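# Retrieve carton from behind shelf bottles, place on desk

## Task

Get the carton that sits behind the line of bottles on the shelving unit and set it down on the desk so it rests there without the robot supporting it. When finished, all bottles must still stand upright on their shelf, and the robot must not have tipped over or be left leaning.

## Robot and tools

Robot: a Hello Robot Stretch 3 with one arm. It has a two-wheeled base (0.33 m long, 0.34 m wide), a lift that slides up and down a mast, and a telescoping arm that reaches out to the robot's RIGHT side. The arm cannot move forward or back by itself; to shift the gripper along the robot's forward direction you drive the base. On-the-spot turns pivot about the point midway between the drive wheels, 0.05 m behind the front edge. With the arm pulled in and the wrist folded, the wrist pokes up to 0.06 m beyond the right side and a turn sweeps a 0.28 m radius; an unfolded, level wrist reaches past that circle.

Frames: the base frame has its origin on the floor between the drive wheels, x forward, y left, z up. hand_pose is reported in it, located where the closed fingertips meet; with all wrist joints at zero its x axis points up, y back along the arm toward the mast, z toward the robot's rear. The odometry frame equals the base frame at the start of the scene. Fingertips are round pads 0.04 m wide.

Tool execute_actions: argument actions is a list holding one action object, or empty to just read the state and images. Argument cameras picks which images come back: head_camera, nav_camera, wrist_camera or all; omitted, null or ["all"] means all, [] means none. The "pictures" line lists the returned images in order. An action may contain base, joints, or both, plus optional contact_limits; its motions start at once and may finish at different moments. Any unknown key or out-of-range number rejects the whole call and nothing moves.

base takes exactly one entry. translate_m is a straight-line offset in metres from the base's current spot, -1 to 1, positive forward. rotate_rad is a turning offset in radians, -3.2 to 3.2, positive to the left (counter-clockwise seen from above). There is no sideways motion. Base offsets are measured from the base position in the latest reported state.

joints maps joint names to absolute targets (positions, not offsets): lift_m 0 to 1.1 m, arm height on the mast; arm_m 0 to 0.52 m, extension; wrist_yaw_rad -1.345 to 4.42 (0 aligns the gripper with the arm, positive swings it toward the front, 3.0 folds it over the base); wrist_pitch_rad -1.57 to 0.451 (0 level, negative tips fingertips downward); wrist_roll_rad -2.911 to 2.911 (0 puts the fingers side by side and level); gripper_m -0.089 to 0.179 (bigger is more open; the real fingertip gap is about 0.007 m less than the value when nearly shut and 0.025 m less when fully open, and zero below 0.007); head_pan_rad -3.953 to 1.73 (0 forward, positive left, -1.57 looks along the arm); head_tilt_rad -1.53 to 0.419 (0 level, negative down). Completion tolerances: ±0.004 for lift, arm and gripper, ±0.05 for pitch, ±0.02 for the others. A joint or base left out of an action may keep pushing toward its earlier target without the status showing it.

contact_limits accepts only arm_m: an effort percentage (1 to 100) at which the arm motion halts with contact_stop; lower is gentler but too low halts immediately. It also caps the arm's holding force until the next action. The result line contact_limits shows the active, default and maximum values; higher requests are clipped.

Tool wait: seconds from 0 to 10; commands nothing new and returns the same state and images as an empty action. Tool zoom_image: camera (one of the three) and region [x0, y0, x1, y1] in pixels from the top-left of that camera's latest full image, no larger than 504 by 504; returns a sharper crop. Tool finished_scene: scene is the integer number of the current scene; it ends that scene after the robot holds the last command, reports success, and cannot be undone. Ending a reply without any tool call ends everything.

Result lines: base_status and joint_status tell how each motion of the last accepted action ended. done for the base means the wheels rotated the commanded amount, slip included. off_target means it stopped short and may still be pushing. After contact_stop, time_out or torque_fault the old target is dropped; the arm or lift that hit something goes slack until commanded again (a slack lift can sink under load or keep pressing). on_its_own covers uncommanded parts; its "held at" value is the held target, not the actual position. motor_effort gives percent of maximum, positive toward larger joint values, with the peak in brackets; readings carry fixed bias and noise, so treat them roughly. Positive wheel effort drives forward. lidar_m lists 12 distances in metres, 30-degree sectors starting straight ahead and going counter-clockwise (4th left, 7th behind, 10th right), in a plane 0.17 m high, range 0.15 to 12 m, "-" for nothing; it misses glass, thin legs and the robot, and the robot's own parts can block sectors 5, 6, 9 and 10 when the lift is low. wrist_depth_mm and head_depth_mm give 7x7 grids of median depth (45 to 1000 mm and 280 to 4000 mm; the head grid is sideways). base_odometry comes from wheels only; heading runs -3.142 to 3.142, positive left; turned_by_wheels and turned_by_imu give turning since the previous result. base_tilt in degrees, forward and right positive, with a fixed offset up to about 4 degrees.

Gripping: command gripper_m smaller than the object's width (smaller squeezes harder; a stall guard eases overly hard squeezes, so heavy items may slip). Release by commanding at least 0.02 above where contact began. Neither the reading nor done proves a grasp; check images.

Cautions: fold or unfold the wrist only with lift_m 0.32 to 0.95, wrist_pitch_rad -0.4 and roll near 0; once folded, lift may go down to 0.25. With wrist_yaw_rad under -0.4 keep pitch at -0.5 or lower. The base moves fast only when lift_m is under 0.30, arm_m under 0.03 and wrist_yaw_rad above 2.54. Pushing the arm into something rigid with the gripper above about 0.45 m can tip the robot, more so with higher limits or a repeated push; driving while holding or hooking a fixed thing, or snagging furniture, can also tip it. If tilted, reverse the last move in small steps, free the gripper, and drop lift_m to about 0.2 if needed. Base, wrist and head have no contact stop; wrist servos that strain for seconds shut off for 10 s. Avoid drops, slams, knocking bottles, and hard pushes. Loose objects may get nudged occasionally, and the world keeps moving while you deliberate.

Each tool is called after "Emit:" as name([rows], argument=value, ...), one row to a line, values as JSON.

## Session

Emit:
execute_actions(actions=[])

Scene clock: 0.00 s.
base_odometry: x=+0.000 y=+0.000 heading=+0.000 (m, m, rad; odometry frame)
turned_by_wheels: +0.000 (rad since the last result)
turned_by_imu: +0.000 (rad since the last result)
base_tilt: forward=-0.9 right=+0.7 (deg)
lidar_m: 2.12 2.20 2.09 1.99 2.05 2.31 1.77 1.97 1.69 1.39 1.83 2.43
head_depth_mm: 1842 2582 2567 2560 2586 2582 2305 / 1762 2533 2524 2520 2549 2581 2283 / 1714 2521 2486 2514 2525 2549 2275 / 1717 2479 2460 2472 2303 2096 2111 / 1716 2486 2477 2442 2443 2321 2120 / 1984 2497 2453 2431 2463 2325 2109 / 1987 2453 2331 2427 2283 2151 2090
base_status: not commanded
joint_positions: lift_m=+0.410 arm_m=+0.002 wrist_yaw_rad=+2.848 wrist_pitch_rad=-0.318 wrist_roll_rad=-0.002 gripper_m=+0.037 head_pan_rad=+0.010 head_tilt_rad=-0.007
joint_status: not commanded
motor_effort: left_wheel=-1 right_wheel=+0 lift_m=+33 arm_m=+0 wrist_yaw_rad=+1 wrist_pitch_rad=+7 wrist_roll_rad=+1 gripper_m=+0 head_pan_rad=+0 head_tilt_rad=+2 (%)
hand_pose: x=+0.0470 y=+0.0792 z=+0.4458 quat_wxyz=(+0.213, +0.706, +0.009, +0.675) (m; base frame)
wrist_depth_mm: - - - - - - - / - - - - - - - / - - - - - - - / - - - - - - - / 884 - 892 896 928 846 809 / 775 - 768 728 - 720 697 / 631 603 609 621 599 600 586
pictures: head_camera (sideways: a quarter turn clockwise sets it upright), nav_camera (sideways: a quarter turn counterclockwise sets it upright), wrist_camera
Images, in order (width x height): head_camera 896x504, nav_camera 672x504, wrist_camera 644x364.

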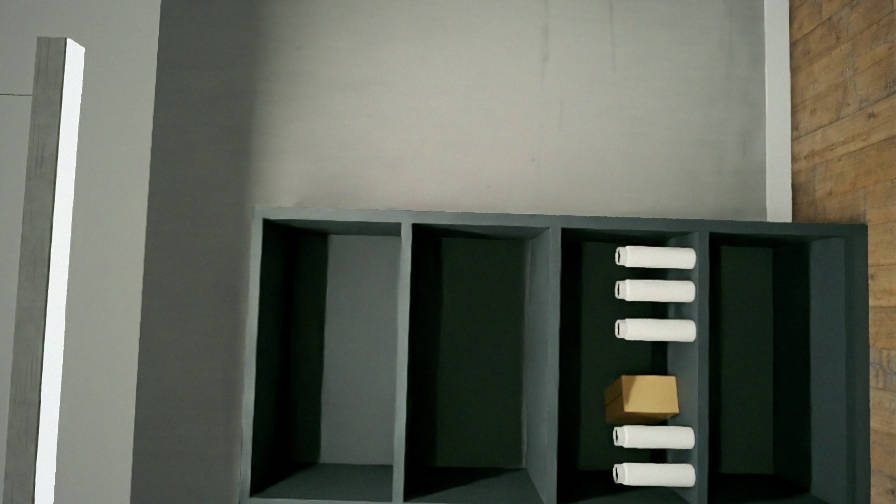

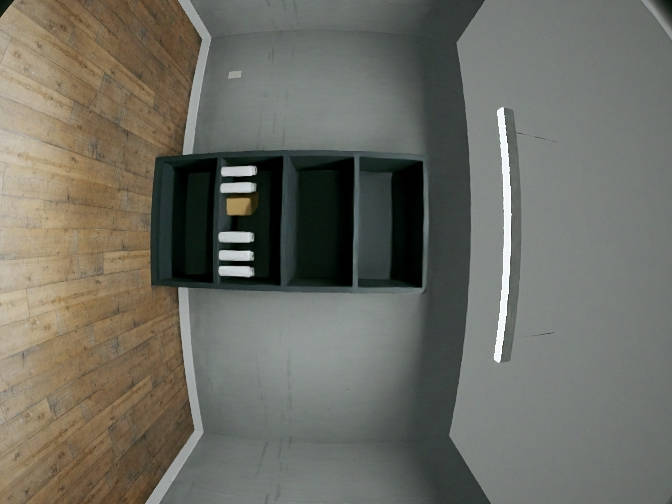

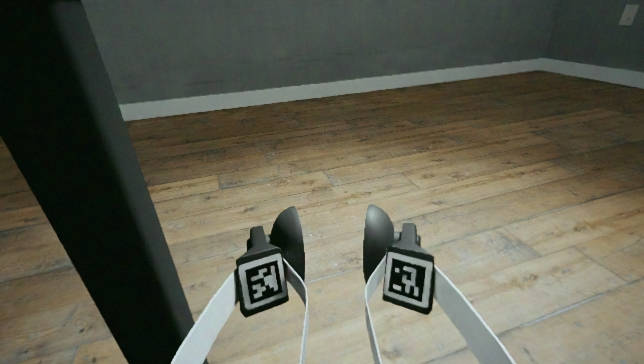

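Emit:
zoom_image(camera="head_camera", region=[540, 300, 740, 504])

Region (540, 300, 740, 504) of head_camera's 896x504 image, scaled by 2.471, with more detail than that image has; it fills the left 494 columns of this view, and the rest is white.

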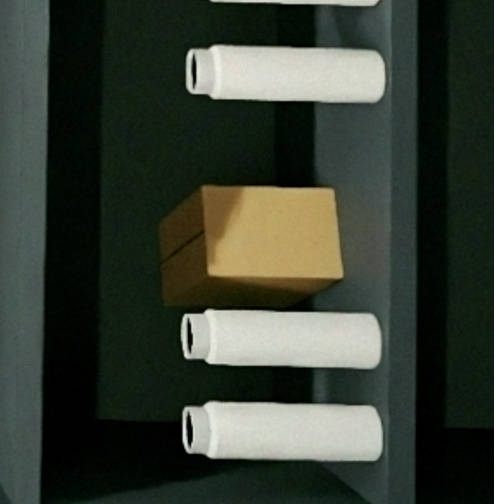

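Emit:
execute_actions([
  {"joints":{"lift_m":0.28,"head_pan_rad":-1.9,"head_tilt_rad":-0.3},"base":{"rotate_rad":0.14}},
], cameras=["nav_camera"])

Emit:
execute_actions([
  {"base":{"translate_m":1.0},"joints":{"head_pan_rad":0.15,"head_tilt_rad":-0.55}},
], cameras=["head_camera"])

Scene clock: 3.03 s.
base_odometry: x=+0.000 y=+0.000 heading=+0.140 (m, m, rad; odometry frame)
turned_by_wheels: +0.140 (rad since the last result)
turned_by_imu: +0.139 (rad since the last result)
base_tilt: forward=-0.9 right=+0.7 (deg)
lidar_m: 2.13 2.58 2.02 1.99 2.12 1.77 1.85 1.97 1.43 1.39 1.91 2.62
head_depth_mm: 1711 1801 1909 2057 1813 1839 1580 / 1669 1755 1869 1975 1789 1804 1562 / 1622 1720 1817 1904 1766 1790 1544 / 1577 1674 1762 1866 1720 1688 1534 / 1539 1622 1715 1820 1721 1711 1544 / 1508 1584 1673 1767 1711 1637 1533 / 1465 1543 1627 1721 1688 1650 1520
base_status: done
joint_positions: lift_m=+0.280 arm_m=+0.002 wrist_yaw_rad=+2.848 wrist_pitch_rad=-0.319 wrist_roll_rad=-0.002 gripper_m=+0.037 head_pan_rad=-1.893 head_tilt_rad=-0.296
joint_status: all done
motor_effort: left_wheel=-2(6) right_wheel=+3(7) lift_m=+27(32) arm_m=+0(0) wrist_yaw_rad=+0(0) wrist_pitch_rad=+7(7) wrist_roll_rad=+1(1) gripper_m=+0(0) head_pan_rad=-3(47) head_tilt_rad=-3(27) (%)
hand_pose: x=+0.0470 y=+0.0791 z=+0.3157 quat_wxyz=(+0.214, +0.706, +0.009, +0.675) (m; base frame)
wrist_depth_mm: - - - - - - - / - - - - - - - / - - - - - - - / 900 864 878 885 844 818 822 / 702 - 692 674 689 647 635 / 570 - 579 536 - 529 531 / 471 466 - 464 455 449 448
pictures: nav_camera (sideways: a quarter turn counterclockwise sets it upright)
Images, in order (width x height): nav_camera 672x504.

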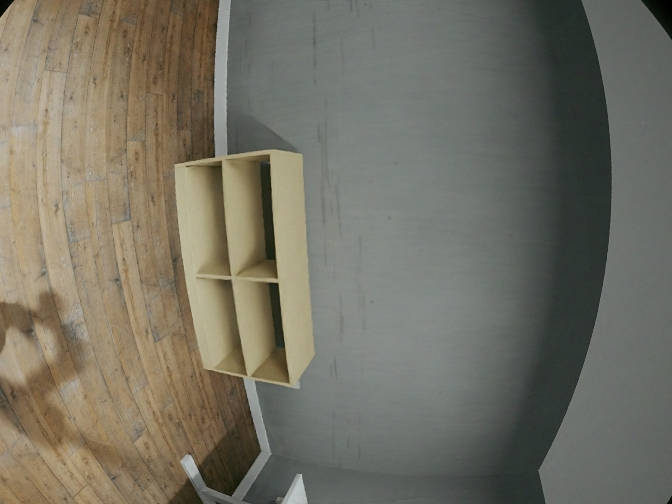

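Scene clock: 8.07 s.
base_odometry: x=+0.990 y=+0.139 heading=+0.140 (m, m, rad; odometry frame)
turned_by_wheels: +0.000 (rad since the last result)
turned_by_imu: +0.009 (rad since the last result)
base_tilt: forward=-1.0 right=+0.7 (deg)
lidar_m: 1.37 1.22 1.92 1.89 2.03 3.00 2.75 2.03 1.67 1.88 2.03 1.17
head_depth_mm: 1253 1347 1498 1326 1655 1483 1296 / 1280 1363 1526 1304 1730 1492 1287 / 1315 1396 1537 1417 1744 1532 1289 / 1344 1407 1580 1345 1785 1520 1277 / 1302 1344 1520 1343 1719 1523 1270 / 1029 1125 1255 1408 1704 1515 1265 / 1448 1591 1774 1975 1860 1515 1264
base_status: done
joint_positions: lift_m=+0.280 arm_m=+0.002 wrist_yaw_rad=+2.848 wrist_pitch_rad=-0.319 wrist_roll_rad=-0.002 gripper_m=+0.037 head_pan_rad=+0.143 head_tilt_rad=-0.544
joint_status: all done
motor_effort: left_wheel=-2(6) right_wheel=+2(10) lift_m=+26(26) arm_m=+0(0) wrist_yaw_rad=+0(0) wrist_pitch_rad=+7(7) wrist_roll_rad=+0(1) gripper_m=+1(0) head_pan_rad=+4(47) head_tilt_rad=-4(26) (%)
hand_pose: x=+0.0470 y=+0.0791 z=+0.3157 quat_wxyz=(+0.214, +0.706, +0.010, +0.675) (m; base frame)
wrist_depth_mm: - - - - - - - / - - - - - - - / - - - - - - - / 921 911 884 891 830 806 804 / 725 - 673 671 682 659 633 / 566 - 564 543 - 541 524 / 475 459 - 460 446 450 449
pictures: head_camera (sideways: a quarter turn clockwise sets it upright)
Images, in order (width x height): head_camera 896x504.

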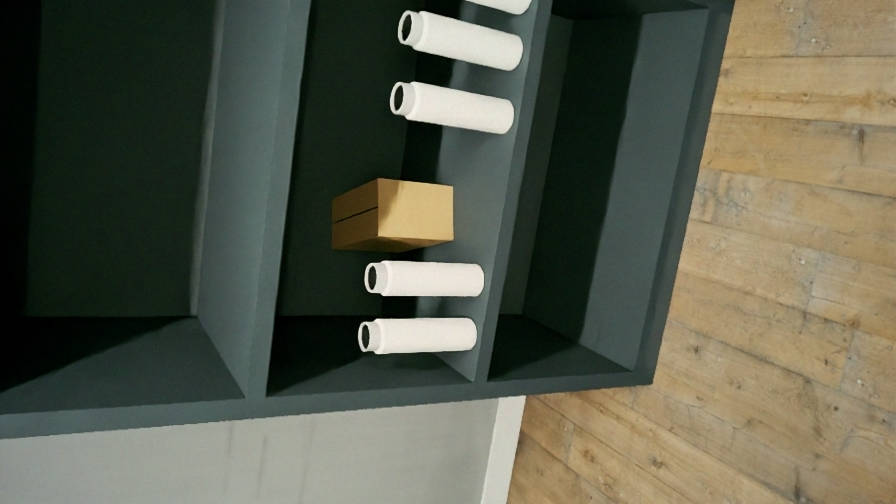

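Emit:
execute_actions([
  {"base":{"translate_m":0.63}},
], cameras=[])

Emit:
execute_actions([
  {"base":{"rotate_rad":1.845},"joints":{"head_pan_rad":-1.57,"head_tilt_rad":-0.8,"wrist_pitch_rad":-0.4}},
], cameras=["head_camera"])

Scene clock: 12.40 s.
base_odometry: x=+1.614 y=+0.227 heading=+0.140 (m, m, rad; odometry frame)
turned_by_wheels: +0.000 (rad since the last result)
turned_by_imu: +0.006 (rad since the last result)
base_tilt: forward=-0.9 right=+0.7 (deg)
lidar_m: 0.94 0.65 1.55 1.82 1.96 2.91 3.38 2.09 1.98 1.95 0.64 0.67
head_depth_mm: 741 805 845 606 1035 670 748 / 755 823 865 601 1059 910 754 / 770 844 869 595 1023 905 800 / 789 861 852 590 855 881 814 / 806 881 847 586 1109 852 1126 / 818 888 836 607 1065 810 1146 / 713 754 763 628 840 808 1022
base_status: done
joint_positions: lift_m=+0.280 arm_m=+0.002 wrist_yaw_rad=+2.848 wrist_pitch_rad=-0.319 wrist_roll_rad=-0.002 gripper_m=+0.037 head_pan_rad=+0.143 head_tilt_rad=-0.544
joint_status: not commanded
motor_effort: left_wheel=-2(6) right_wheel=+2(11) lift_m=+26(26) arm_m=+0(0) wrist_yaw_rad=+0(1) wrist_pitch_rad=+7(7) wrist_roll_rad=+1(1) gripper_m=+0(0) head_pan_rad=+4(4) head_tilt_rad=-4(4) (%)
hand_pose: x=+0.0470 y=+0.0791 z=+0.3157 quat_wxyz=(+0.214, +0.706, +0.010, +0.675) (m; base frame)
wrist_depth_mm: - - - - - - 500 / - - - - - - 534 / - - - - - - 577 / 874 888 889 868 848 772 631 / 690 - 695 677 693 616 544 / 571 - 583 548 - 536 495 / 477 456 - 468 452 456 450
pictures: none
No camera images: the call's "cameras" was empty. Leave "cameras" out to get every camera's image.

Scene clock: 14.73 s.
base_odometry: x=+1.614 y=+0.227 heading=+1.985 (m, m, rad; odometry frame)
turned_by_wheels: +1.845 (rad since the last result)
turned_by_imu: +1.811 (rad since the last result)
base_tilt: forward=-1.0 right=+0.7 (deg)
lidar_m: 1.83 2.28 3.39 3.04 2.14 1.96 1.63 0.64 0.95 0.72 0.65 1.81
head_depth_mm: 775 688 525 1072 773 1177 1127 / 801 679 539 1015 899 1193 1141 / 816 671 553 882 891 1239 1149 / 845 664 568 1030 890 1234 1154 / 811 658 1004 991 908 1252 1144 / 686 652 826 836 1039 1251 1146 / 586 611 707 849 1458 1289 1136
base_status: done
joint_positions: lift_m=+0.280 arm_m=+0.002 wrist_yaw_rad=+2.848 wrist_pitch_rad=-0.416 wrist_roll_rad=-0.002 gripper_m=+0.037 head_pan_rad=-1.563 head_tilt_rad=-0.790
joint_status: all done
motor_effort: left_wheel=-2(8) right_wheel=+2(14) lift_m=+26(26) arm_m=+0(1) wrist_yaw_rad=+1(0) wrist_pitch_rad=+6(9) wrist_roll_rad=+1(1) gripper_m=+0(0) head_pan_rad=-3(48) head_tilt_rad=-6(26) (%)
hand_pose: x=+0.0438 y=+0.0684 z=+0.2934 quat_wxyz=(+0.246, +0.705, +0.044, +0.664) (m; base frame)
wrist_depth_mm: - - - - - - - / - - - - - - - / - 980 955 938 918 908 905 / 750 769 755 718 718 696 702 / 615 - 602 589 597 575 564 / 507 - 510 492 - 480 478 / 452 - - 428 423 420 416
pictures: head_camera (sideways: a quarter turn clockwise sets it upright)
Images, in order (width x height): head_camera 896x504.

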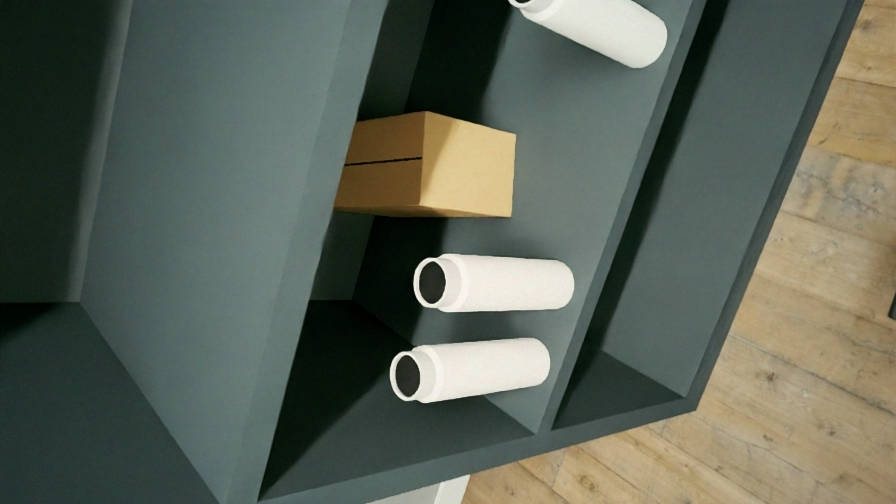

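Emit:
execute_actions([
  {"base":{"translate_m":-0.13},"joints":{"lift_m":0.45}},
], cameras=[])

Emit:
execute_actions([
  {"joints":{"lift_m":0.72,"wrist_yaw_rad":0.0,"wrist_pitch_rad":-0.55,"gripper_m":0.11}},
], cameras=["head_camera","wrist_camera"])

Scene clock: 17.60 s.
base_odometry: x=+1.666 y=+0.108 heading=+1.985 (m, m, rad; odometry frame)
turned_by_wheels: +0.000 (rad since the last result)
turned_by_imu: -0.001 (rad since the last result)
base_tilt: forward=-1.0 right=+0.7 (deg)
lidar_m: 1.96 2.41 3.43 2.50 2.01 1.83 1.56 0.53 0.74 0.91 0.70 1.94
head_depth_mm: 736 687 523 1021 882 778 1108 / 760 678 520 1041 697 826 1119 / 790 670 518 1061 892 1189 1131 / 807 665 530 871 888 1209 1152 / 831 658 544 1019 905 1226 1168 / 836 651 1014 788 885 1243 1141 / 762 645 877 815 1053 1248 1134
base_status: done
joint_positions: lift_m=+0.450 arm_m=+0.002 wrist_yaw_rad=+2.848 wrist_pitch_rad=-0.417 wrist_roll_rad=-0.002 gripper_m=+0.037 head_pan_rad=-1.563 head_tilt_rad=-0.790
joint_status: all done
motor_effort: left_wheel=-2(9) right_wheel=+2(6) lift_m=+40(42) arm_m=+0(0) wrist_yaw_rad=+0(1) wrist_pitch_rad=+7(7) wrist_roll_rad=+1(1) gripper_m=+0(0) head_pan_rad=-5(3) head_tilt_rad=-5(6) (%)
hand_pose: x=+0.0438 y=+0.0683 z=+0.4626 quat_wxyz=(+0.246, +0.705, +0.044, +0.664) (m; base frame)
wrist_depth_mm: - - - - - - - / - - - - - - - / - - - - - - - / - - - - - - 980 / 873 - 828 810 844 787 783 / 706 698 737 673 - 677 664 / 625 611 611 597 590 584 595
pictures: none
No camera images: the call's "cameras" was empty. Leave "cameras" out to get every camera's image.

Scene clock: 20.90 s.
base_odometry: x=+1.666 y=+0.108 heading=+1.985 (m, m, rad; odometry frame)
turned_by_wheels: +0.000 (rad since the last result)
turned_by_imu: +0.001 (rad since the last result)
base_tilt: forward=-0.9 right=+0.7 (deg)
lidar_m: 1.96 2.42 3.44 2.50 2.01 1.83 1.56 0.53 0.74 0.91 0.70 1.94
head_depth_mm: 735 687 524 1020 882 777 - / 759 681 520 1040 696 824 - / 787 673 515 1060 890 1195 - / 809 663 528 873 891 1278 - / 834 657 543 1016 903 1222 1138 / 838 651 1010 786 890 1245 1144 / 764 643 880 818 1048 1246 1131
base_status: not commanded
joint_positions: lift_m=+0.720 arm_m=+0.002 wrist_yaw_rad=+0.002 wrist_pitch_rad=-0.564 wrist_roll_rad=-0.002 gripper_m=+0.110 head_pan_rad=-1.563 head_tilt_rad=-0.790
joint_status: all done
motor_effort: left_wheel=-2(2) right_wheel=+2(2) lift_m=+41(41) arm_m=+0(0) wrist_yaw_rad=-1(4) wrist_pitch_rad=+6(7) wrist_roll_rad=+1(1) gripper_m=+0(94) head_pan_rad=-4(3) head_tilt_rad=-6(6) (%)
hand_pose: x=-0.0212 y=-0.3502 z=+0.7010 quat_wxyz=(+0.680, +0.198, -0.678, -0.196) (m; base frame)
wrist_depth_mm: 323 298 694 395 612 540 200 / 396 356 642 427 636 207 193 / 467 410 498 490 524 220 483 / - 460 425 435 434 249 415 / - 638 435 391 368 351 279 / 948 904 832 809 781 - 296 / 845 818 788 716 721 708 294
pictures: head_camera (sideways: a quarter turn clockwise sets it upright), wrist_camera
Images, in order (width x height): head_camera 896x504, wrist_camera 644x364.

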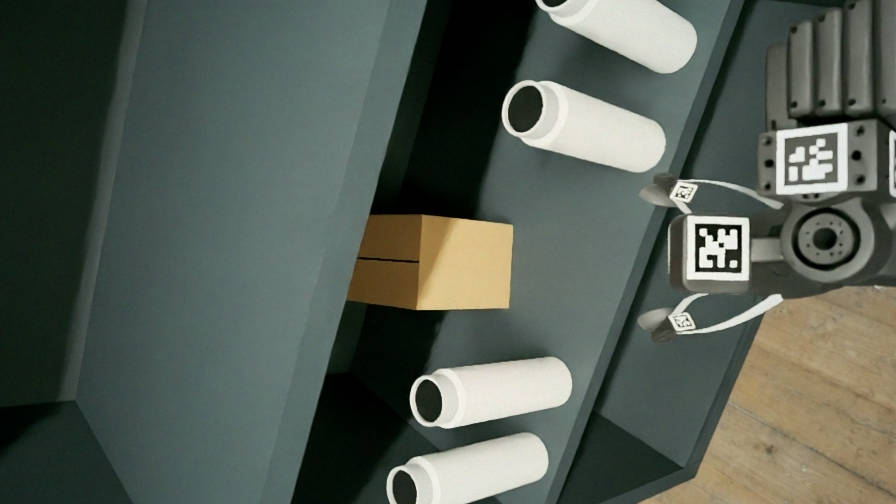

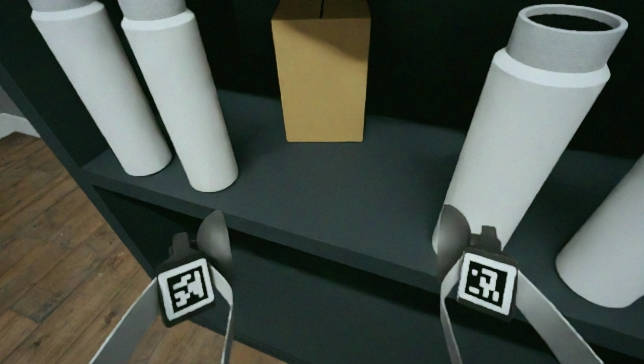

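Emit:
execute_actions([
  {"joints":{"arm_m":0.26,"wrist_pitch_rad":-0.6},"contact_limits":{"arm_m":12}},
])

Scene clock: 24.33 s.
base_odometry: x=+1.666 y=+0.108 heading=+1.985 (m, m, rad; odometry frame)
turned_by_wheels: +0.000 (rad since the last result)
turned_by_imu: +0.001 (rad since the last result)
base_tilt: forward=-0.9 right=+0.7 (deg)
lidar_m: 1.96 2.42 3.44 2.50 2.01 1.83 1.56 0.53 0.74 0.91 0.70 1.94
head_depth_mm: 736 687 524 1026 882 773 1118 / 760 679 518 1069 - - - / 787 672 516 - 853 1180 1129 / 803 664 530 870 867 1209 1151 / 830 657 542 1011 900 1221 1145 / 834 649 1017 785 888 1238 1140 / 762 644 881 816 1048 1239 1134
base_status: not commanded
joint_positions: lift_m=+0.720 arm_m=+0.260 wrist_yaw_rad=+0.001 wrist_pitch_rad=-0.613 wrist_roll_rad=-0.002 gripper_m=+0.110 head_pan_rad=-1.563 head_tilt_rad=-0.790
joint_status: all done
motor_effort: left_wheel=-2(2) right_wheel=+2(2) lift_m=+40(40) arm_m=+4(4) wrist_yaw_rad=+0(0) wrist_pitch_rad=+5(5) wrist_roll_rad=+1(1) gripper_m=+0(0) head_pan_rad=-3(4) head_tilt_rad=-6(5) (%)
contact_limits: arm_m 12 (drawing in: default 30, maximum 49; extending or still: default 41, maximum 67)
hand_pose: x=-0.0214 y=-0.6003 z=+0.6912 quat_wxyz=(+0.675, +0.214, -0.673, -0.213) (m; base frame)
wrist_depth_mm: 324 415 479 295 372 354 324 / 334 427 534 230 407 392 362 / 349 453 205 195 201 433 390 / 363 413 386 218 380 398 402 / 162 365 352 264 331 360 344 / 155 201 309 305 303 - 305 / 162 225 278 277 277 273 272
pictures: head_camera (sideways: a quarter turn clockwise sets it upright), nav_camera (sideways: a quarter turn counterclockwise sets it upright), wrist_camera
Images, in order (width x height): head_camera 896x504, nav_camera 672x504, wrist_camera 644x364.

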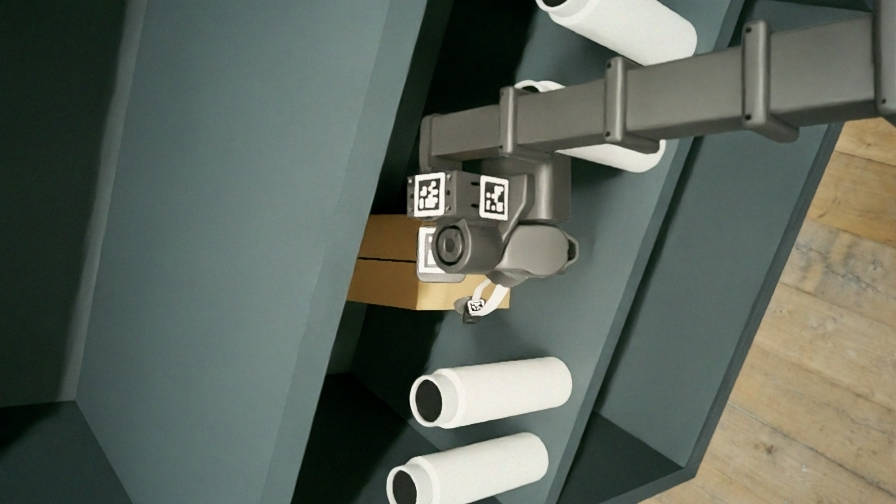

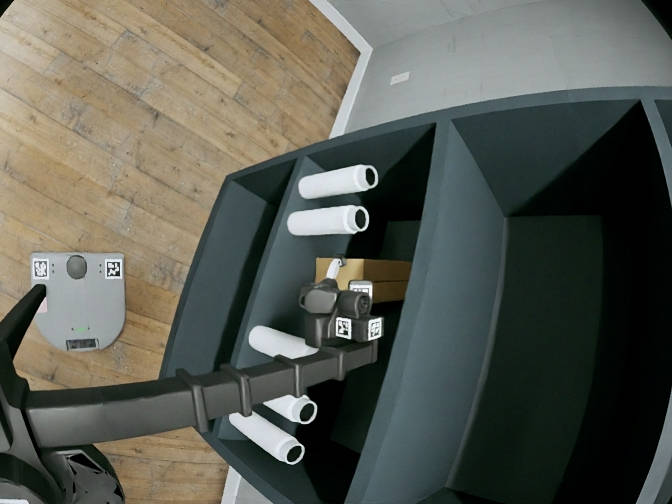

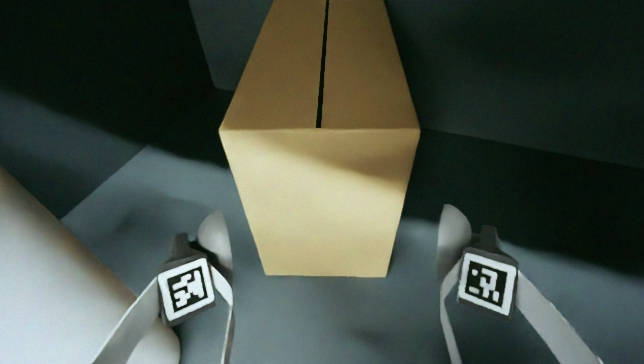

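Emit:
execute_actions([
  {"base":{"translate_m":0.007},"joints":{"arm_m":0.285,"gripper_m":0.153,"lift_m":0.726},"contact_limits":{"arm_m":12}},
], cameras=["head_camera","wrist_camera"])

Scene clock: 26.47 s.
base_odometry: x=+1.664 y=+0.115 heading=+1.984 (m, m, rad; odometry frame)
turned_by_wheels: +0.000 (rad since the last result)
turned_by_imu: +0.000 (rad since the last result)
base_tilt: forward=-0.9 right=+0.7 (deg)
lidar_m: 1.95 2.42 3.88 2.50 2.01 1.84 1.56 0.54 0.76 0.91 0.70 1.93
head_depth_mm: 738 687 523 1017 904 764 - / 763 679 517 1074 - - 1117 / 791 671 517 - 874 1192 1132 / 804 663 531 - 870 1217 1146 / 830 658 559 1019 909 1225 1141 / 833 649 1006 783 892 1234 1140 / 755 643 870 801 1036 1246 1133
base_status: done
joint_positions: lift_m=+0.726 arm_m=+0.285 wrist_yaw_rad=+0.001 wrist_pitch_rad=-0.614 wrist_roll_rad=-0.002 gripper_m=+0.153 head_pan_rad=-1.563 head_tilt_rad=-0.790
joint_status: all done
motor_effort: left_wheel=-1(4) right_wheel=+2(9) lift_m=+40(41) arm_m=+4(4) wrist_yaw_rad=+0(1) wrist_pitch_rad=+5(5) wrist_roll_rad=+1(0) gripper_m=+0(97) head_pan_rad=-3(4) head_tilt_rad=-6(6) (%)
contact_limits: arm_m 12 (drawing in: default 30, maximum 49; extending or still: default 41, maximum 67)
hand_pose: x=-0.0214 y=-0.6253 z=+0.6971 quat_wxyz=(+0.675, +0.214, -0.673, -0.214) (m; base frame)
wrist_depth_mm: 310 397 453 310 358 338 307 / 324 417 508 241 376 371 341 / 335 423 471 196 202 419 373 / 344 415 199 182 186 408 394 / 349 380 356 219 235 363 349 / 159 - 318 280 302 311 309 / - 217 285 284 280 278 272
pictures: head_camera (sideways: a quarter turn clockwise sets it upright), wrist_camera
Images, in order (width x height): head_camera 896x504, wrist_camera 644x364.

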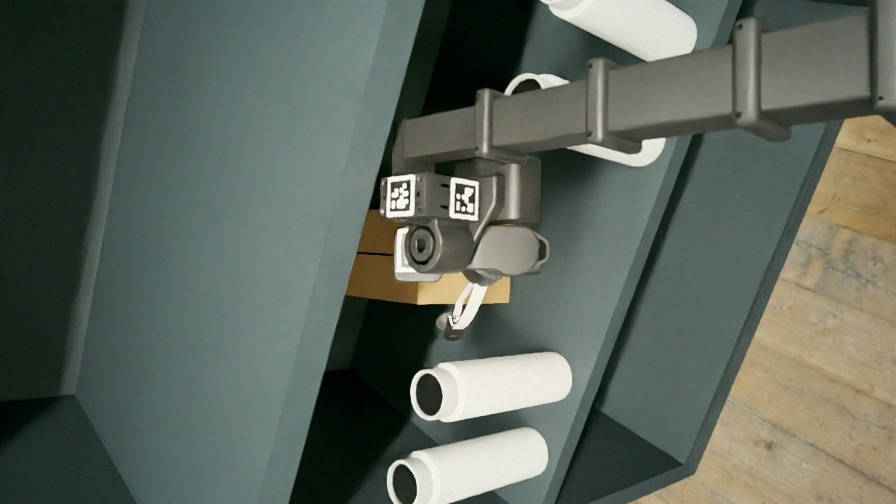

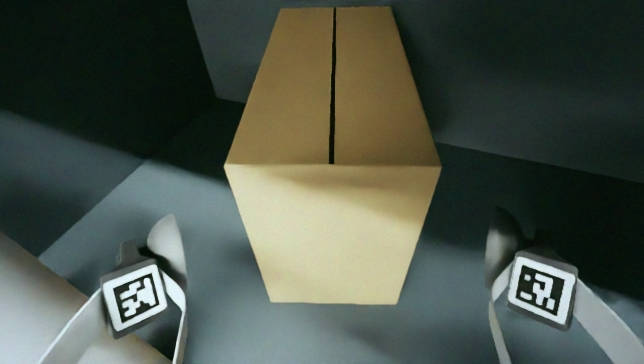

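Emit:
execute_actions([
  {"joints":{"arm_m":0.43,"gripper_m":0.158},"contact_limits":{"arm_m":12}},
], cameras=["head_camera","wrist_camera"])

Scene clock: 28.97 s.
base_odometry: x=+1.664 y=+0.115 heading=+1.984 (m, m, rad; odometry frame)
turned_by_wheels: +0.000 (rad since the last result)
turned_by_imu: +0.000 (rad since the last result)
base_tilt: forward=-0.9 right=+0.7 (deg)
lidar_m: 1.95 2.41 3.87 2.51 2.02 1.84 1.56 0.54 0.75 0.91 0.70 1.93
head_depth_mm: 735 687 523 1025 883 765 - / 763 679 520 1050 - - 1123 / 788 671 517 1031 889 1189 1129 / 808 661 530 896 893 1203 1147 / 834 657 541 1016 898 1222 1150 / 831 648 1001 783 898 1245 1140 / 754 644 869 802 1035 1252 1132
base_status: not commanded
joint_positions: lift_m=+0.726 arm_m=+0.430 wrist_yaw_rad=+0.001 wrist_pitch_rad=-0.614 wrist_roll_rad=-0.002 gripper_m=+0.158 head_pan_rad=-1.563 head_tilt_rad=-0.790
joint_status: all done
motor_effort: left_wheel=-2(2) right_wheel=+2(2) lift_m=+40(40) arm_m=+4(5) wrist_yaw_rad=+1(0) wrist_pitch_rad=+5(5) wrist_roll_rad=+1(1) gripper_m=+1(38) head_pan_rad=-3(4) head_tilt_rad=-6(6) (%)
contact_limits: arm_m 12 (drawing in: default 30, maximum 49; extending or still: default 41, maximum 67)
hand_pose: x=-0.0214 y=-0.7703 z=+0.6971 quat_wxyz=(+0.675, +0.214, -0.673, -0.214) (m; base frame)
wrist_depth_mm: 273 323 302 266 242 220 205 / 279 350 336 239 255 245 223 / 288 373 392 197 200 271 246 / 299 390 178 164 163 308 275 / 306 367 148 143 141 325 311 / 309 - 127 126 125 124 313 / 292 284 114 113 112 116 273
pictures: head_camera (sideways: a quarter turn clockwise sets it upright), wrist_camera
Images, in order (width x height): head_camera 896x504, wrist_camera 644x364.

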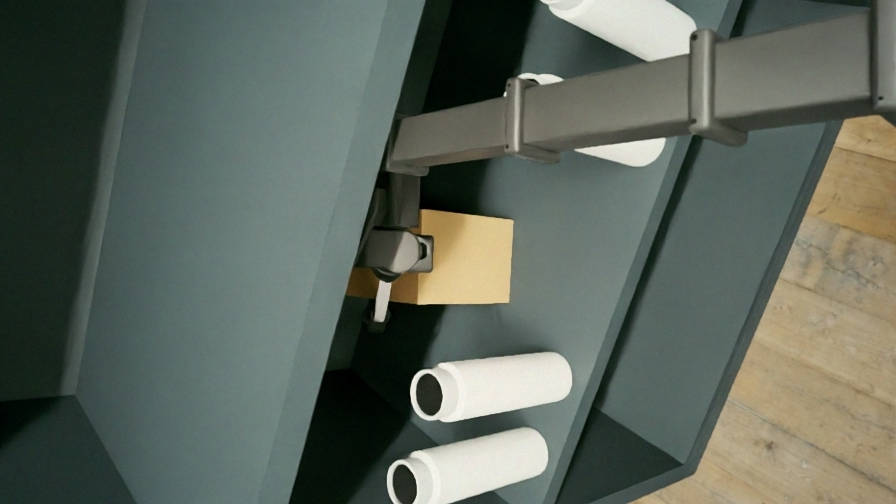

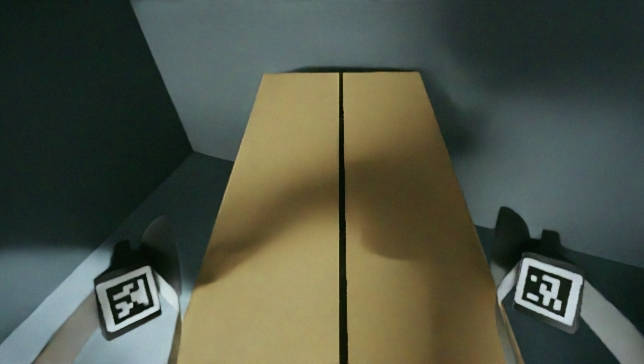

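Emit:
execute_actions([
  {"joints":{"arm_m":0.442},"contact_limits":{"arm_m":12}},
], cameras=[])

Emit:
execute_actions([
  {"joints":{"gripper_m":0.10}},
], cameras=["wrist_camera"])

Scene clock: 30.07 s.
base_odometry: x=+1.664 y=+0.115 heading=+1.984 (m, m, rad; odometry frame)
turned_by_wheels: +0.000 (rad since the last result)
turned_by_imu: +0.000 (rad since the last result)
base_tilt: forward=-0.9 right=+0.7 (deg)
lidar_m: 1.95 2.41 3.85 2.51 2.01 1.84 1.56 0.54 0.75 0.91 0.70 1.93
head_depth_mm: 735 686 524 1025 882 764 - / 760 679 519 1071 - - 1116 / 788 670 517 1039 893 1189 1128 / 808 665 529 896 887 1212 1146 / 831 657 543 1018 904 1229 1150 / 832 650 1002 782 893 1246 1136 / 756 641 869 802 1032 1249 1132
base_status: not commanded
joint_positions: lift_m=+0.726 arm_m=+0.442 wrist_yaw_rad=+0.001 wrist_pitch_rad=-0.614 wrist_roll_rad=-0.002 gripper_m=+0.158 head_pan_rad=-1.563 head_tilt_rad=-0.790
joint_status: all done
motor_effort: left_wheel=-2(2) right_wheel=+2(2) lift_m=+41(40) arm_m=+4(5) wrist_yaw_rad=+0(0) wrist_pitch_rad=+5(5) wrist_roll_rad=+1(1) gripper_m=-1(0) head_pan_rad=-4(3) head_tilt_rad=-6(6) (%)
contact_limits: arm_m 12 (drawing in: default 30, maximum 49; extending or still: default 41, maximum 67)
hand_pose: x=-0.0214 y=-0.7823 z=+0.6971 quat_wxyz=(+0.675, +0.214, -0.673, -0.214) (m; base frame)
wrist_depth_mm: 268 313 286 255 233 210 194 / 275 342 328 270 251 233 212 / 287 365 370 195 194 259 236 / 287 380 179 165 164 295 263 / 302 362 148 143 141 315 295 / 309 - 127 126 125 125 311 / 291 283 114 113 112 116 272
pictures: none
No camera images: the call's "cameras" was empty. Leave "cameras" out to get every camera's image.

Scene clock: 31.13 s.
base_odometry: x=+1.664 y=+0.115 heading=+1.984 (m, m, rad; odometry frame)
turned_by_wheels: +0.000 (rad since the last result)
turned_by_imu: +0.000 (rad since the last result)
base_tilt: forward=-0.9 right=+0.7 (deg)
lidar_m: 1.94 2.41 3.44 2.50 2.02 1.84 1.56 0.54 0.75 0.91 0.70 1.94
head_depth_mm: 736 687 524 1025 884 766 - / 761 679 518 1071 - - 1118 / 790 672 517 1033 890 1188 1132 / 807 665 529 894 891 1209 1144 / 834 657 544 1019 902 1221 1142 / 832 647 1005 782 895 1237 1139 / 754 644 866 804 1038 1254 1137
base_status: not commanded
joint_positions: lift_m=+0.726 arm_m=+0.442 wrist_yaw_rad=-0.002 wrist_pitch_rad=-0.606 wrist_roll_rad=-0.002 gripper_m=+0.101 head_pan_rad=-1.563 head_tilt_rad=-0.790
joint_status: all done
motor_effort: left_wheel=-2(3) right_wheel=+4(4) lift_m=+38(40) arm_m=+4(4) wrist_yaw_rad=+2(2) wrist_pitch_rad=+2(5) wrist_roll_rad=+1(1) gripper_m=-21(99) head_pan_rad=-4(4) head_tilt_rad=-5(6) (%)
hand_pose: x=-0.0220 y=-0.7836 z=+0.6988 quat_wxyz=(+0.676, +0.211, -0.674, -0.212) (m; base frame)
wrist_depth_mm: 270 313 282 253 230 211 194 / 276 343 319 268 250 230 216 / 288 363 373 200 203 260 233 / 291 381 181 169 167 291 260 / 303 368 147 145 143 318 298 / 309 337 129 128 126 - 309 / 294 284 115 115 113 268 279
pictures: wrist_camera
Images, in order (width x height): wrist_camera 644x364.

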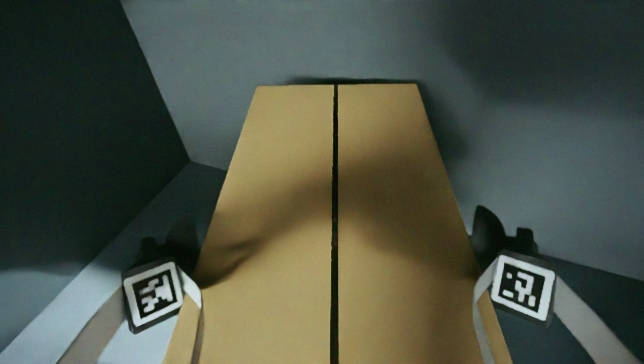

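Emit:
execute_actions([
  {"joints":{"lift_m":0.745}},
], cameras=["wrist_camera","head_camera"])

Scene clock: 31.93 s.
base_odometry: x=+1.664 y=+0.115 heading=+1.984 (m, m, rad; odometry frame)
turned_by_wheels: +0.000 (rad since the last result)
turned_by_imu: +0.000 (rad since the last result)
base_tilt: forward=-0.9 right=+0.7 (deg)
lidar_m: 1.95 2.42 3.86 2.50 2.02 1.84 1.56 0.54 0.75 0.91 0.70 1.93
head_depth_mm: 737 685 522 1024 901 763 - / 762 676 518 1074 - - 1118 / 791 669 515 1032 890 1190 1137 / 804 662 527 893 888 1213 1143 / 835 656 542 1019 903 1229 1137 / 827 649 1000 782 893 1241 1138 / 751 642 869 801 1039 1243 1135
base_status: not commanded
joint_positions: lift_m=+0.734 arm_m=+0.442 wrist_yaw_rad=-0.002 wrist_pitch_rad=-0.621 wrist_roll_rad=-0.002 gripper_m=+0.101 head_pan_rad=-1.563 head_tilt_rad=-0.790
joint_status: lift_m contact_stop (moved +0.009 of +0.019)
on_its_own: lift_m is slack since a contact_stop, until your next command for it (your +0.745 is given up)
motor_effort: left_wheel=-2(5) right_wheel=+3(5) lift_m=+34(68) arm_m=+3(6) wrist_yaw_rad=+1(2) wrist_pitch_rad=+8(9) wrist_roll_rad=+0(1) gripper_m=-20(20) head_pan_rad=-4(3) head_tilt_rad=-5(6) (%)
hand_pose: x=-0.0219 y=-0.7812 z=+0.7043 quat_wxyz=(+0.674, +0.216, -0.672, -0.217) (m; base frame)
wrist_depth_mm: 269 313 289 256 233 212 195 / 278 341 324 230 247 233 216 / 284 365 373 191 194 263 237 / 293 383 177 164 163 298 263 / 304 371 146 144 143 326 299 / 314 337 130 128 127 - 313 / 298 287 117 116 114 272 284
pictures: head_camera (sideways: a quarter turn clockwise sets it upright), wrist_camera
Images, in order (width x height): head_camera 896x504, wrist_camera 644x364.

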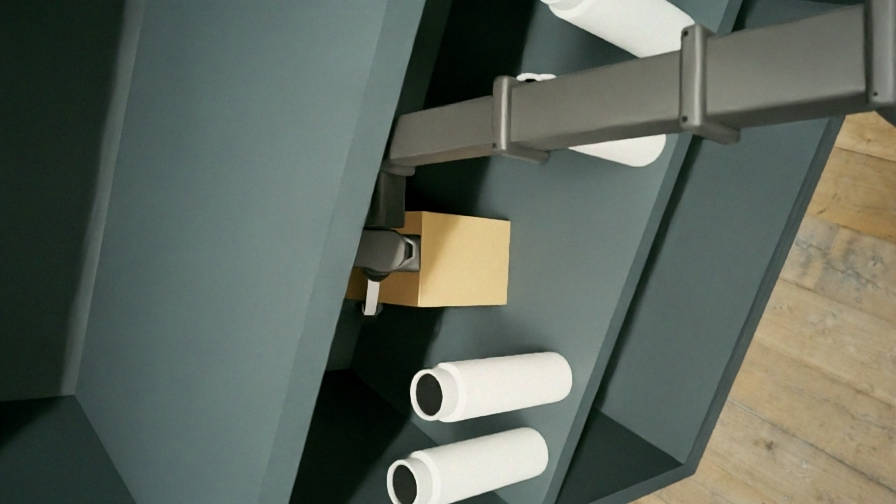

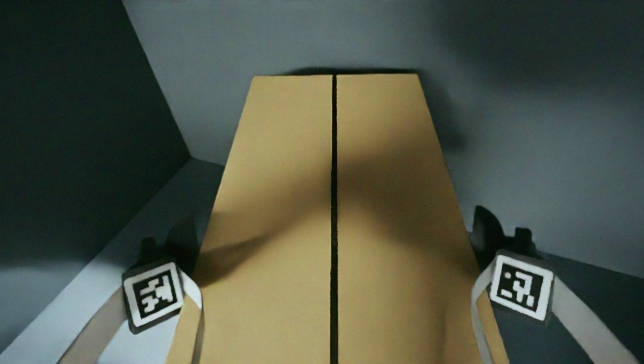

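Emit:
execute_actions([
  {"joints":{"lift_m":0.728,"wrist_pitch_rad":-0.53}},
], cameras=["wrist_camera"])

Emit:
execute_actions([
  {"joints":{"arm_m":0.0},"contact_limits":{"arm_m":15}},
])

Scene clock: 33.23 s.
base_odometry: x=+1.664 y=+0.115 heading=+1.985 (m, m, rad; odometry frame)
turned_by_wheels: +0.000 (rad since the last result)
turned_by_imu: +0.000 (rad since the last result)
base_tilt: forward=-0.9 right=+0.7 (deg)
lidar_m: 1.95 2.41 3.44 2.50 2.02 1.84 1.56 0.54 0.75 0.91 0.70 1.94
head_depth_mm: 734 687 522 1024 892 765 - / 762 679 519 1069 - - 1120 / 790 672 517 1040 893 1188 1133 / 802 662 528 914 890 1234 1146 / 833 658 544 1021 901 1228 1139 / 830 650 1002 782 896 1239 1147 / 755 644 869 804 1034 1246 1139
base_status: not commanded
joint_positions: lift_m=+0.728 arm_m=+0.442 wrist_yaw_rad=-0.002 wrist_pitch_rad=-0.561 wrist_roll_rad=-0.002 gripper_m=+0.101 head_pan_rad=-1.563 head_tilt_rad=-0.790
joint_status: all done
motor_effort: left_wheel=-1(2) right_wheel=+2(3) lift_m=+28(32) arm_m=+2(2) wrist_yaw_rad=+1(2) wrist_pitch_rad=+12(12) wrist_roll_rad=+1(1) gripper_m=-20(20) head_pan_rad=-4(4) head_tilt_rad=-6(6) (%)
hand_pose: x=-0.0219 y=-0.7910 z=+0.7102 quat_wxyz=(+0.680, +0.196, -0.678, -0.196) (m; base frame)
wrist_depth_mm: 267 306 278 249 226 206 189 / 274 341 316 231 237 226 207 / 281 356 351 194 197 251 227 / 289 374 176 165 164 281 251 / 297 369 146 144 142 303 280 / 308 351 130 128 127 - 310 / 302 294 116 116 115 279 291
pictures: wrist_camera
Images, in order (width x height): wrist_camera 644x364.

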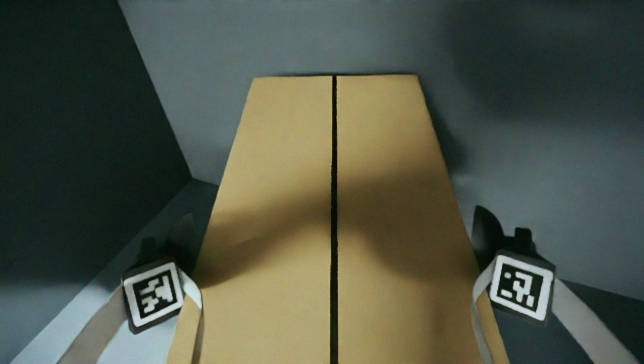

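Scene clock: 37.67 s.
base_odometry: x=+1.664 y=+0.115 heading=+1.985 (m, m, rad; odometry frame)
turned_by_wheels: +0.000 (rad since the last result)
turned_by_imu: +0.001 (rad since the last result)
base_tilt: forward=-0.9 right=+0.7 (deg)
lidar_m: 1.95 2.41 3.87 2.50 2.02 1.84 1.56 0.54 0.75 0.91 0.70 1.93
head_depth_mm: 736 689 523 1024 884 779 - / 762 682 520 1040 693 823 - / 789 674 517 1058 853 793 - / 805 663 544 1060 650 - - / 835 655 559 1049 883 592 1112 / 830 651 1002 783 896 1243 1138 / 753 643 870 804 1043 1249 1132
base_status: not commanded
joint_positions: lift_m=+0.728 arm_m=+0.002 wrist_yaw_rad=-0.001 wrist_pitch_rad=-0.559 wrist_roll_rad=-0.002 gripper_m=+0.101 head_pan_rad=-1.563 head_tilt_rad=-0.790
joint_status: all done
joint sent to its limit — the command would take arm_m past its lower limit, so that joint was sent only as far as its limit.
motor_effort: left_wheel=-2(1) right_wheel=+2(2) lift_m=+27(27) arm_m=-4(4) wrist_yaw_rad=+0(2) wrist_pitch_rad=+11(12) wrist_roll_rad=+1(1) gripper_m=-19(20) head_pan_rad=-4(3) head_tilt_rad=-6(6) (%)
contact_limits: arm_m 15 (drawing in: default 30, maximum 49; extending or still: default 41, maximum 67)
hand_pose: x=-0.0217 y=-0.3513 z=+0.7107 quat_wxyz=(+0.681, +0.195, -0.679, -0.195) (m; base frame)
wrist_depth_mm: 326 294 685 661 609 557 491 / 396 351 357 230 625 218 192 / 456 410 351 194 194 225 497 / - 468 175 166 164 252 426 / - 648 146 145 142 279 286 / 944 977 130 128 127 - 293 / 836 812 117 116 115 515 304
pictures: head_camera (sideways: a quarter turn clockwise sets it upright), nav_camera (sideways: a quarter turn counterclockwise sets it upright), wrist_camera
Images, in order (width x height): head_camera 896x504, nav_camera 672x504, wrist_camera 644x364.

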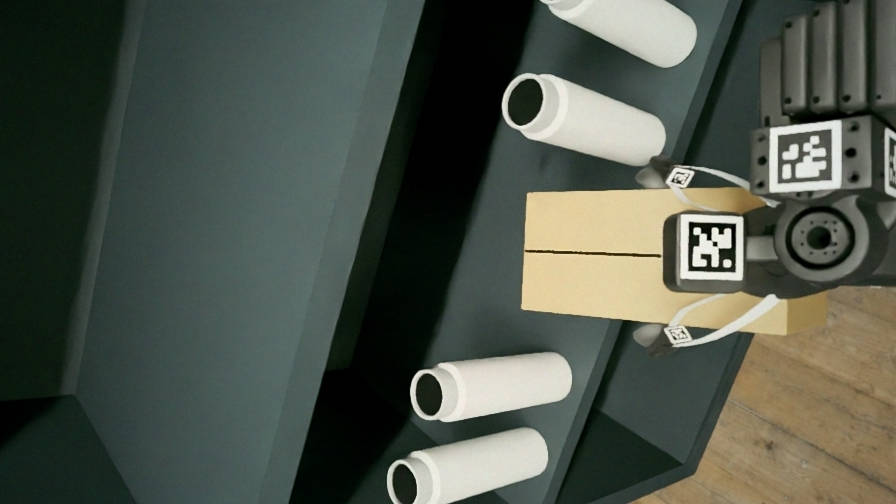

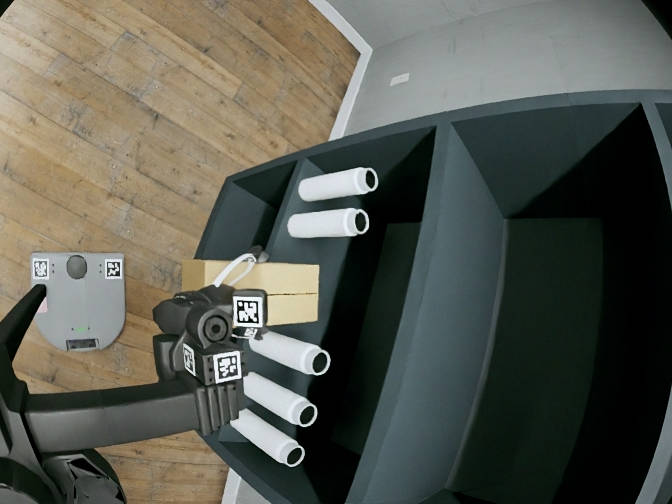

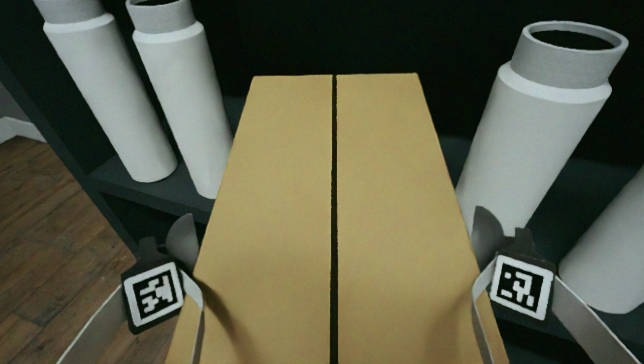

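Emit:
execute_actions([
  {"base":{"rotate_rad":1.28},"joints":{"head_pan_rad":0.0,"head_tilt_rad":-0.35,"lift_m":0.76}},
], cameras=["wrist_camera","head_camera"])

Emit:
execute_actions([
  {"base":{"translate_m":1.0},"joints":{"lift_m":0.98,"wrist_pitch_rad":-0.6}},
], cameras=["wrist_camera","head_camera"])

Scene clock: 40.90 s.
base_odometry: x=+1.664 y=+0.115 heading=-3.019 (m, m, rad; odometry frame)
turned_by_wheels: +1.280 (rad since the last result)
turned_by_imu: +1.263 (rad since the last result)
base_tilt: forward=-0.9 right=+0.7 (deg)
lidar_m: 3.44 2.05 1.88 1.84 1.21 0.54 0.90 0.71 0.70 1.94 2.06 2.94
head_depth_mm: 3253 3452 3679 3801 2544 1852 1474 / 3281 3511 3678 3730 2460 1851 1469 / 3258 3490 3583 3695 2453 1834 1465 / 3305 3479 3644 3677 2432 1844 1462 / 3345 3555 3687 3665 2440 1813 1457 / 3317 3538 3653 3444 2399 1788 1446 / 3370 3533 3675 3526 2416 1788 1436
base_status: done
joint_positions: lift_m=+0.760 arm_m=+0.002 wrist_yaw_rad=-0.001 wrist_pitch_rad=-0.558 wrist_roll_rad=-0.002 gripper_m=+0.101 head_pan_rad=-0.007 head_tilt_rad=-0.359
joint_status: all done
motor_effort: left_wheel=-2(6) right_wheel=+3(8) lift_m=+41(42) arm_m=-3(4) wrist_yaw_rad=+1(1) wrist_pitch_rad=+11(11) wrist_roll_rad=+1(1) gripper_m=-20(19) head_pan_rad=+4(46) head_tilt_rad=+4(34) (%)
hand_pose: x=-0.0217 y=-0.3514 z=+0.7422 quat_wxyz=(+0.681, +0.195, -0.679, -0.195) (m; base frame)
wrist_depth_mm: - - - - - - - / - - - 229 - - - / - - - 192 195 - - / - - 177 164 163 - - / - - 147 144 142 - - / - - 129 128 127 - 563 / 902 824 117 116 116 714 635
pictures: head_camera (sideways: a quarter turn clockwise sets it upright), wrist_camera
Images, in order (width x height): head_camera 896x504, wrist_camera 644x364.

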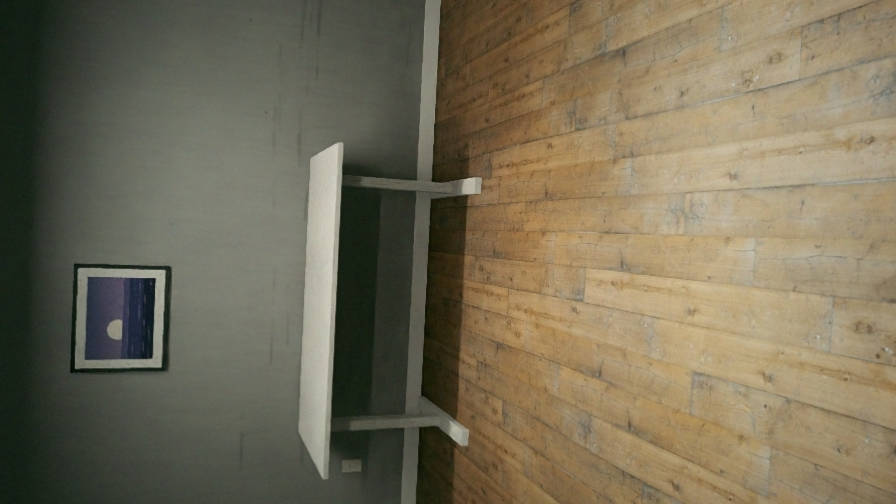

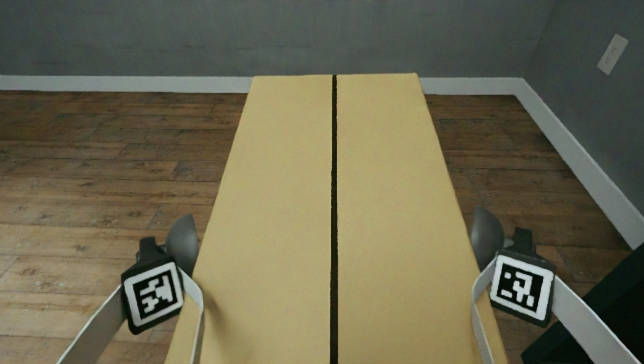

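Scene clock: 51.87 s.
base_odometry: x=+0.671 y=-0.008 heading=-3.019 (m, m, rad; odometry frame)
turned_by_wheels: +0.000 (rad since the last result)
turned_by_imu: +0.009 (rad since the last result)
base_tilt: forward=-0.9 right=+0.7 (deg)
lidar_m: 2.43 2.13 1.43 1.76 1.87 1.95 1.46 1.57 2.05 2.01 2.15 2.92
head_depth_mm: 2443 2576 2737 2930 2475 1861 1479 / 2402 2599 2692 2979 2478 1851 1473 / 2421 2607 2725 2933 2452 1838 1462 / 2447 2583 2715 2972 2444 1835 1459 / 2474 2632 2702 2968 2433 1799 1451 / 2465 2641 2737 2977 2406 1819 1443 / 2495 2637 2722 2968 2394 1796 1438
base_status: done
joint_positions: lift_m=+0.980 arm_m=+0.002 wrist_yaw_rad=-0.001 wrist_pitch_rad=-0.622 wrist_roll_rad=-0.002 gripper_m=+0.101 head_pan_rad=-0.007 head_tilt_rad=-0.359
joint_status: all done
motor_effort: left_wheel=-2(2) right_wheel=+2(8) lift_m=+42(42) arm_m=-4(4) wrist_yaw_rad=+1(0) wrist_pitch_rad=+9(10) wrist_roll_rad=+0(1) gripper_m=-20(20) head_pan_rad=+4(4) head_tilt_rad=+4(4) (%)
hand_pose: x=-0.0217 y=-0.3410 z=+0.9495 quat_wxyz=(+0.674, +0.217, -0.672, -0.217) (m; base frame)
wrist_depth_mm: - - - - - - - / - - - 229 - - - / - - - 191 196 - - / - - 175 164 163 - - / - - 146 144 143 - - / - - 130 128 127 - - / - - 117 116 115 976 -
pictures: head_camera (sideways: a quarter turn clockwise sets it upright), wrist_camera
Images, in order (width x height): head_camera 896x504, wrist_camera 644x364.

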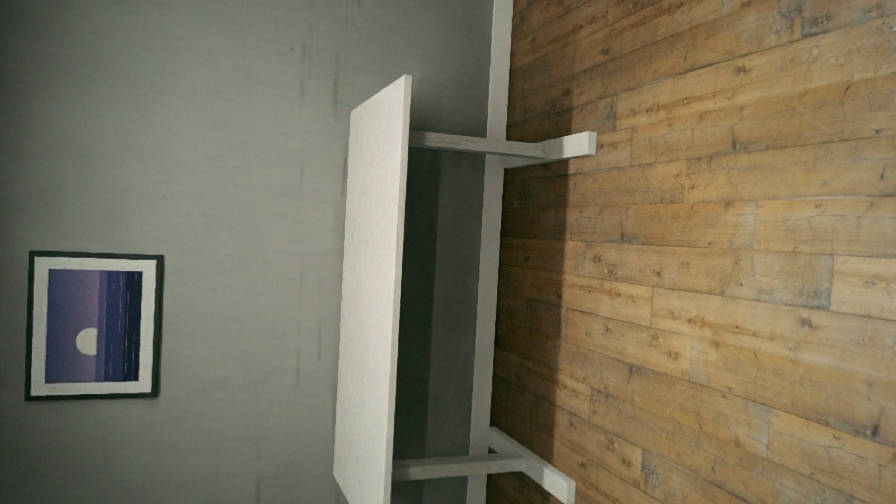

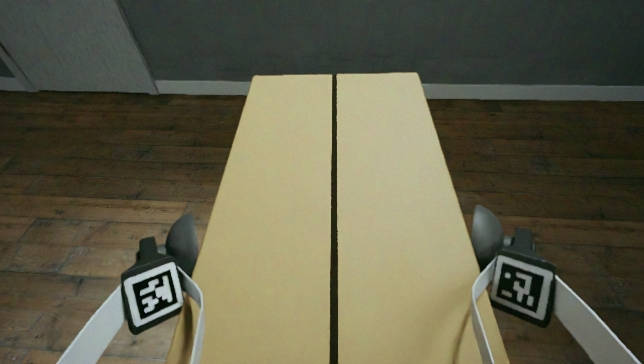

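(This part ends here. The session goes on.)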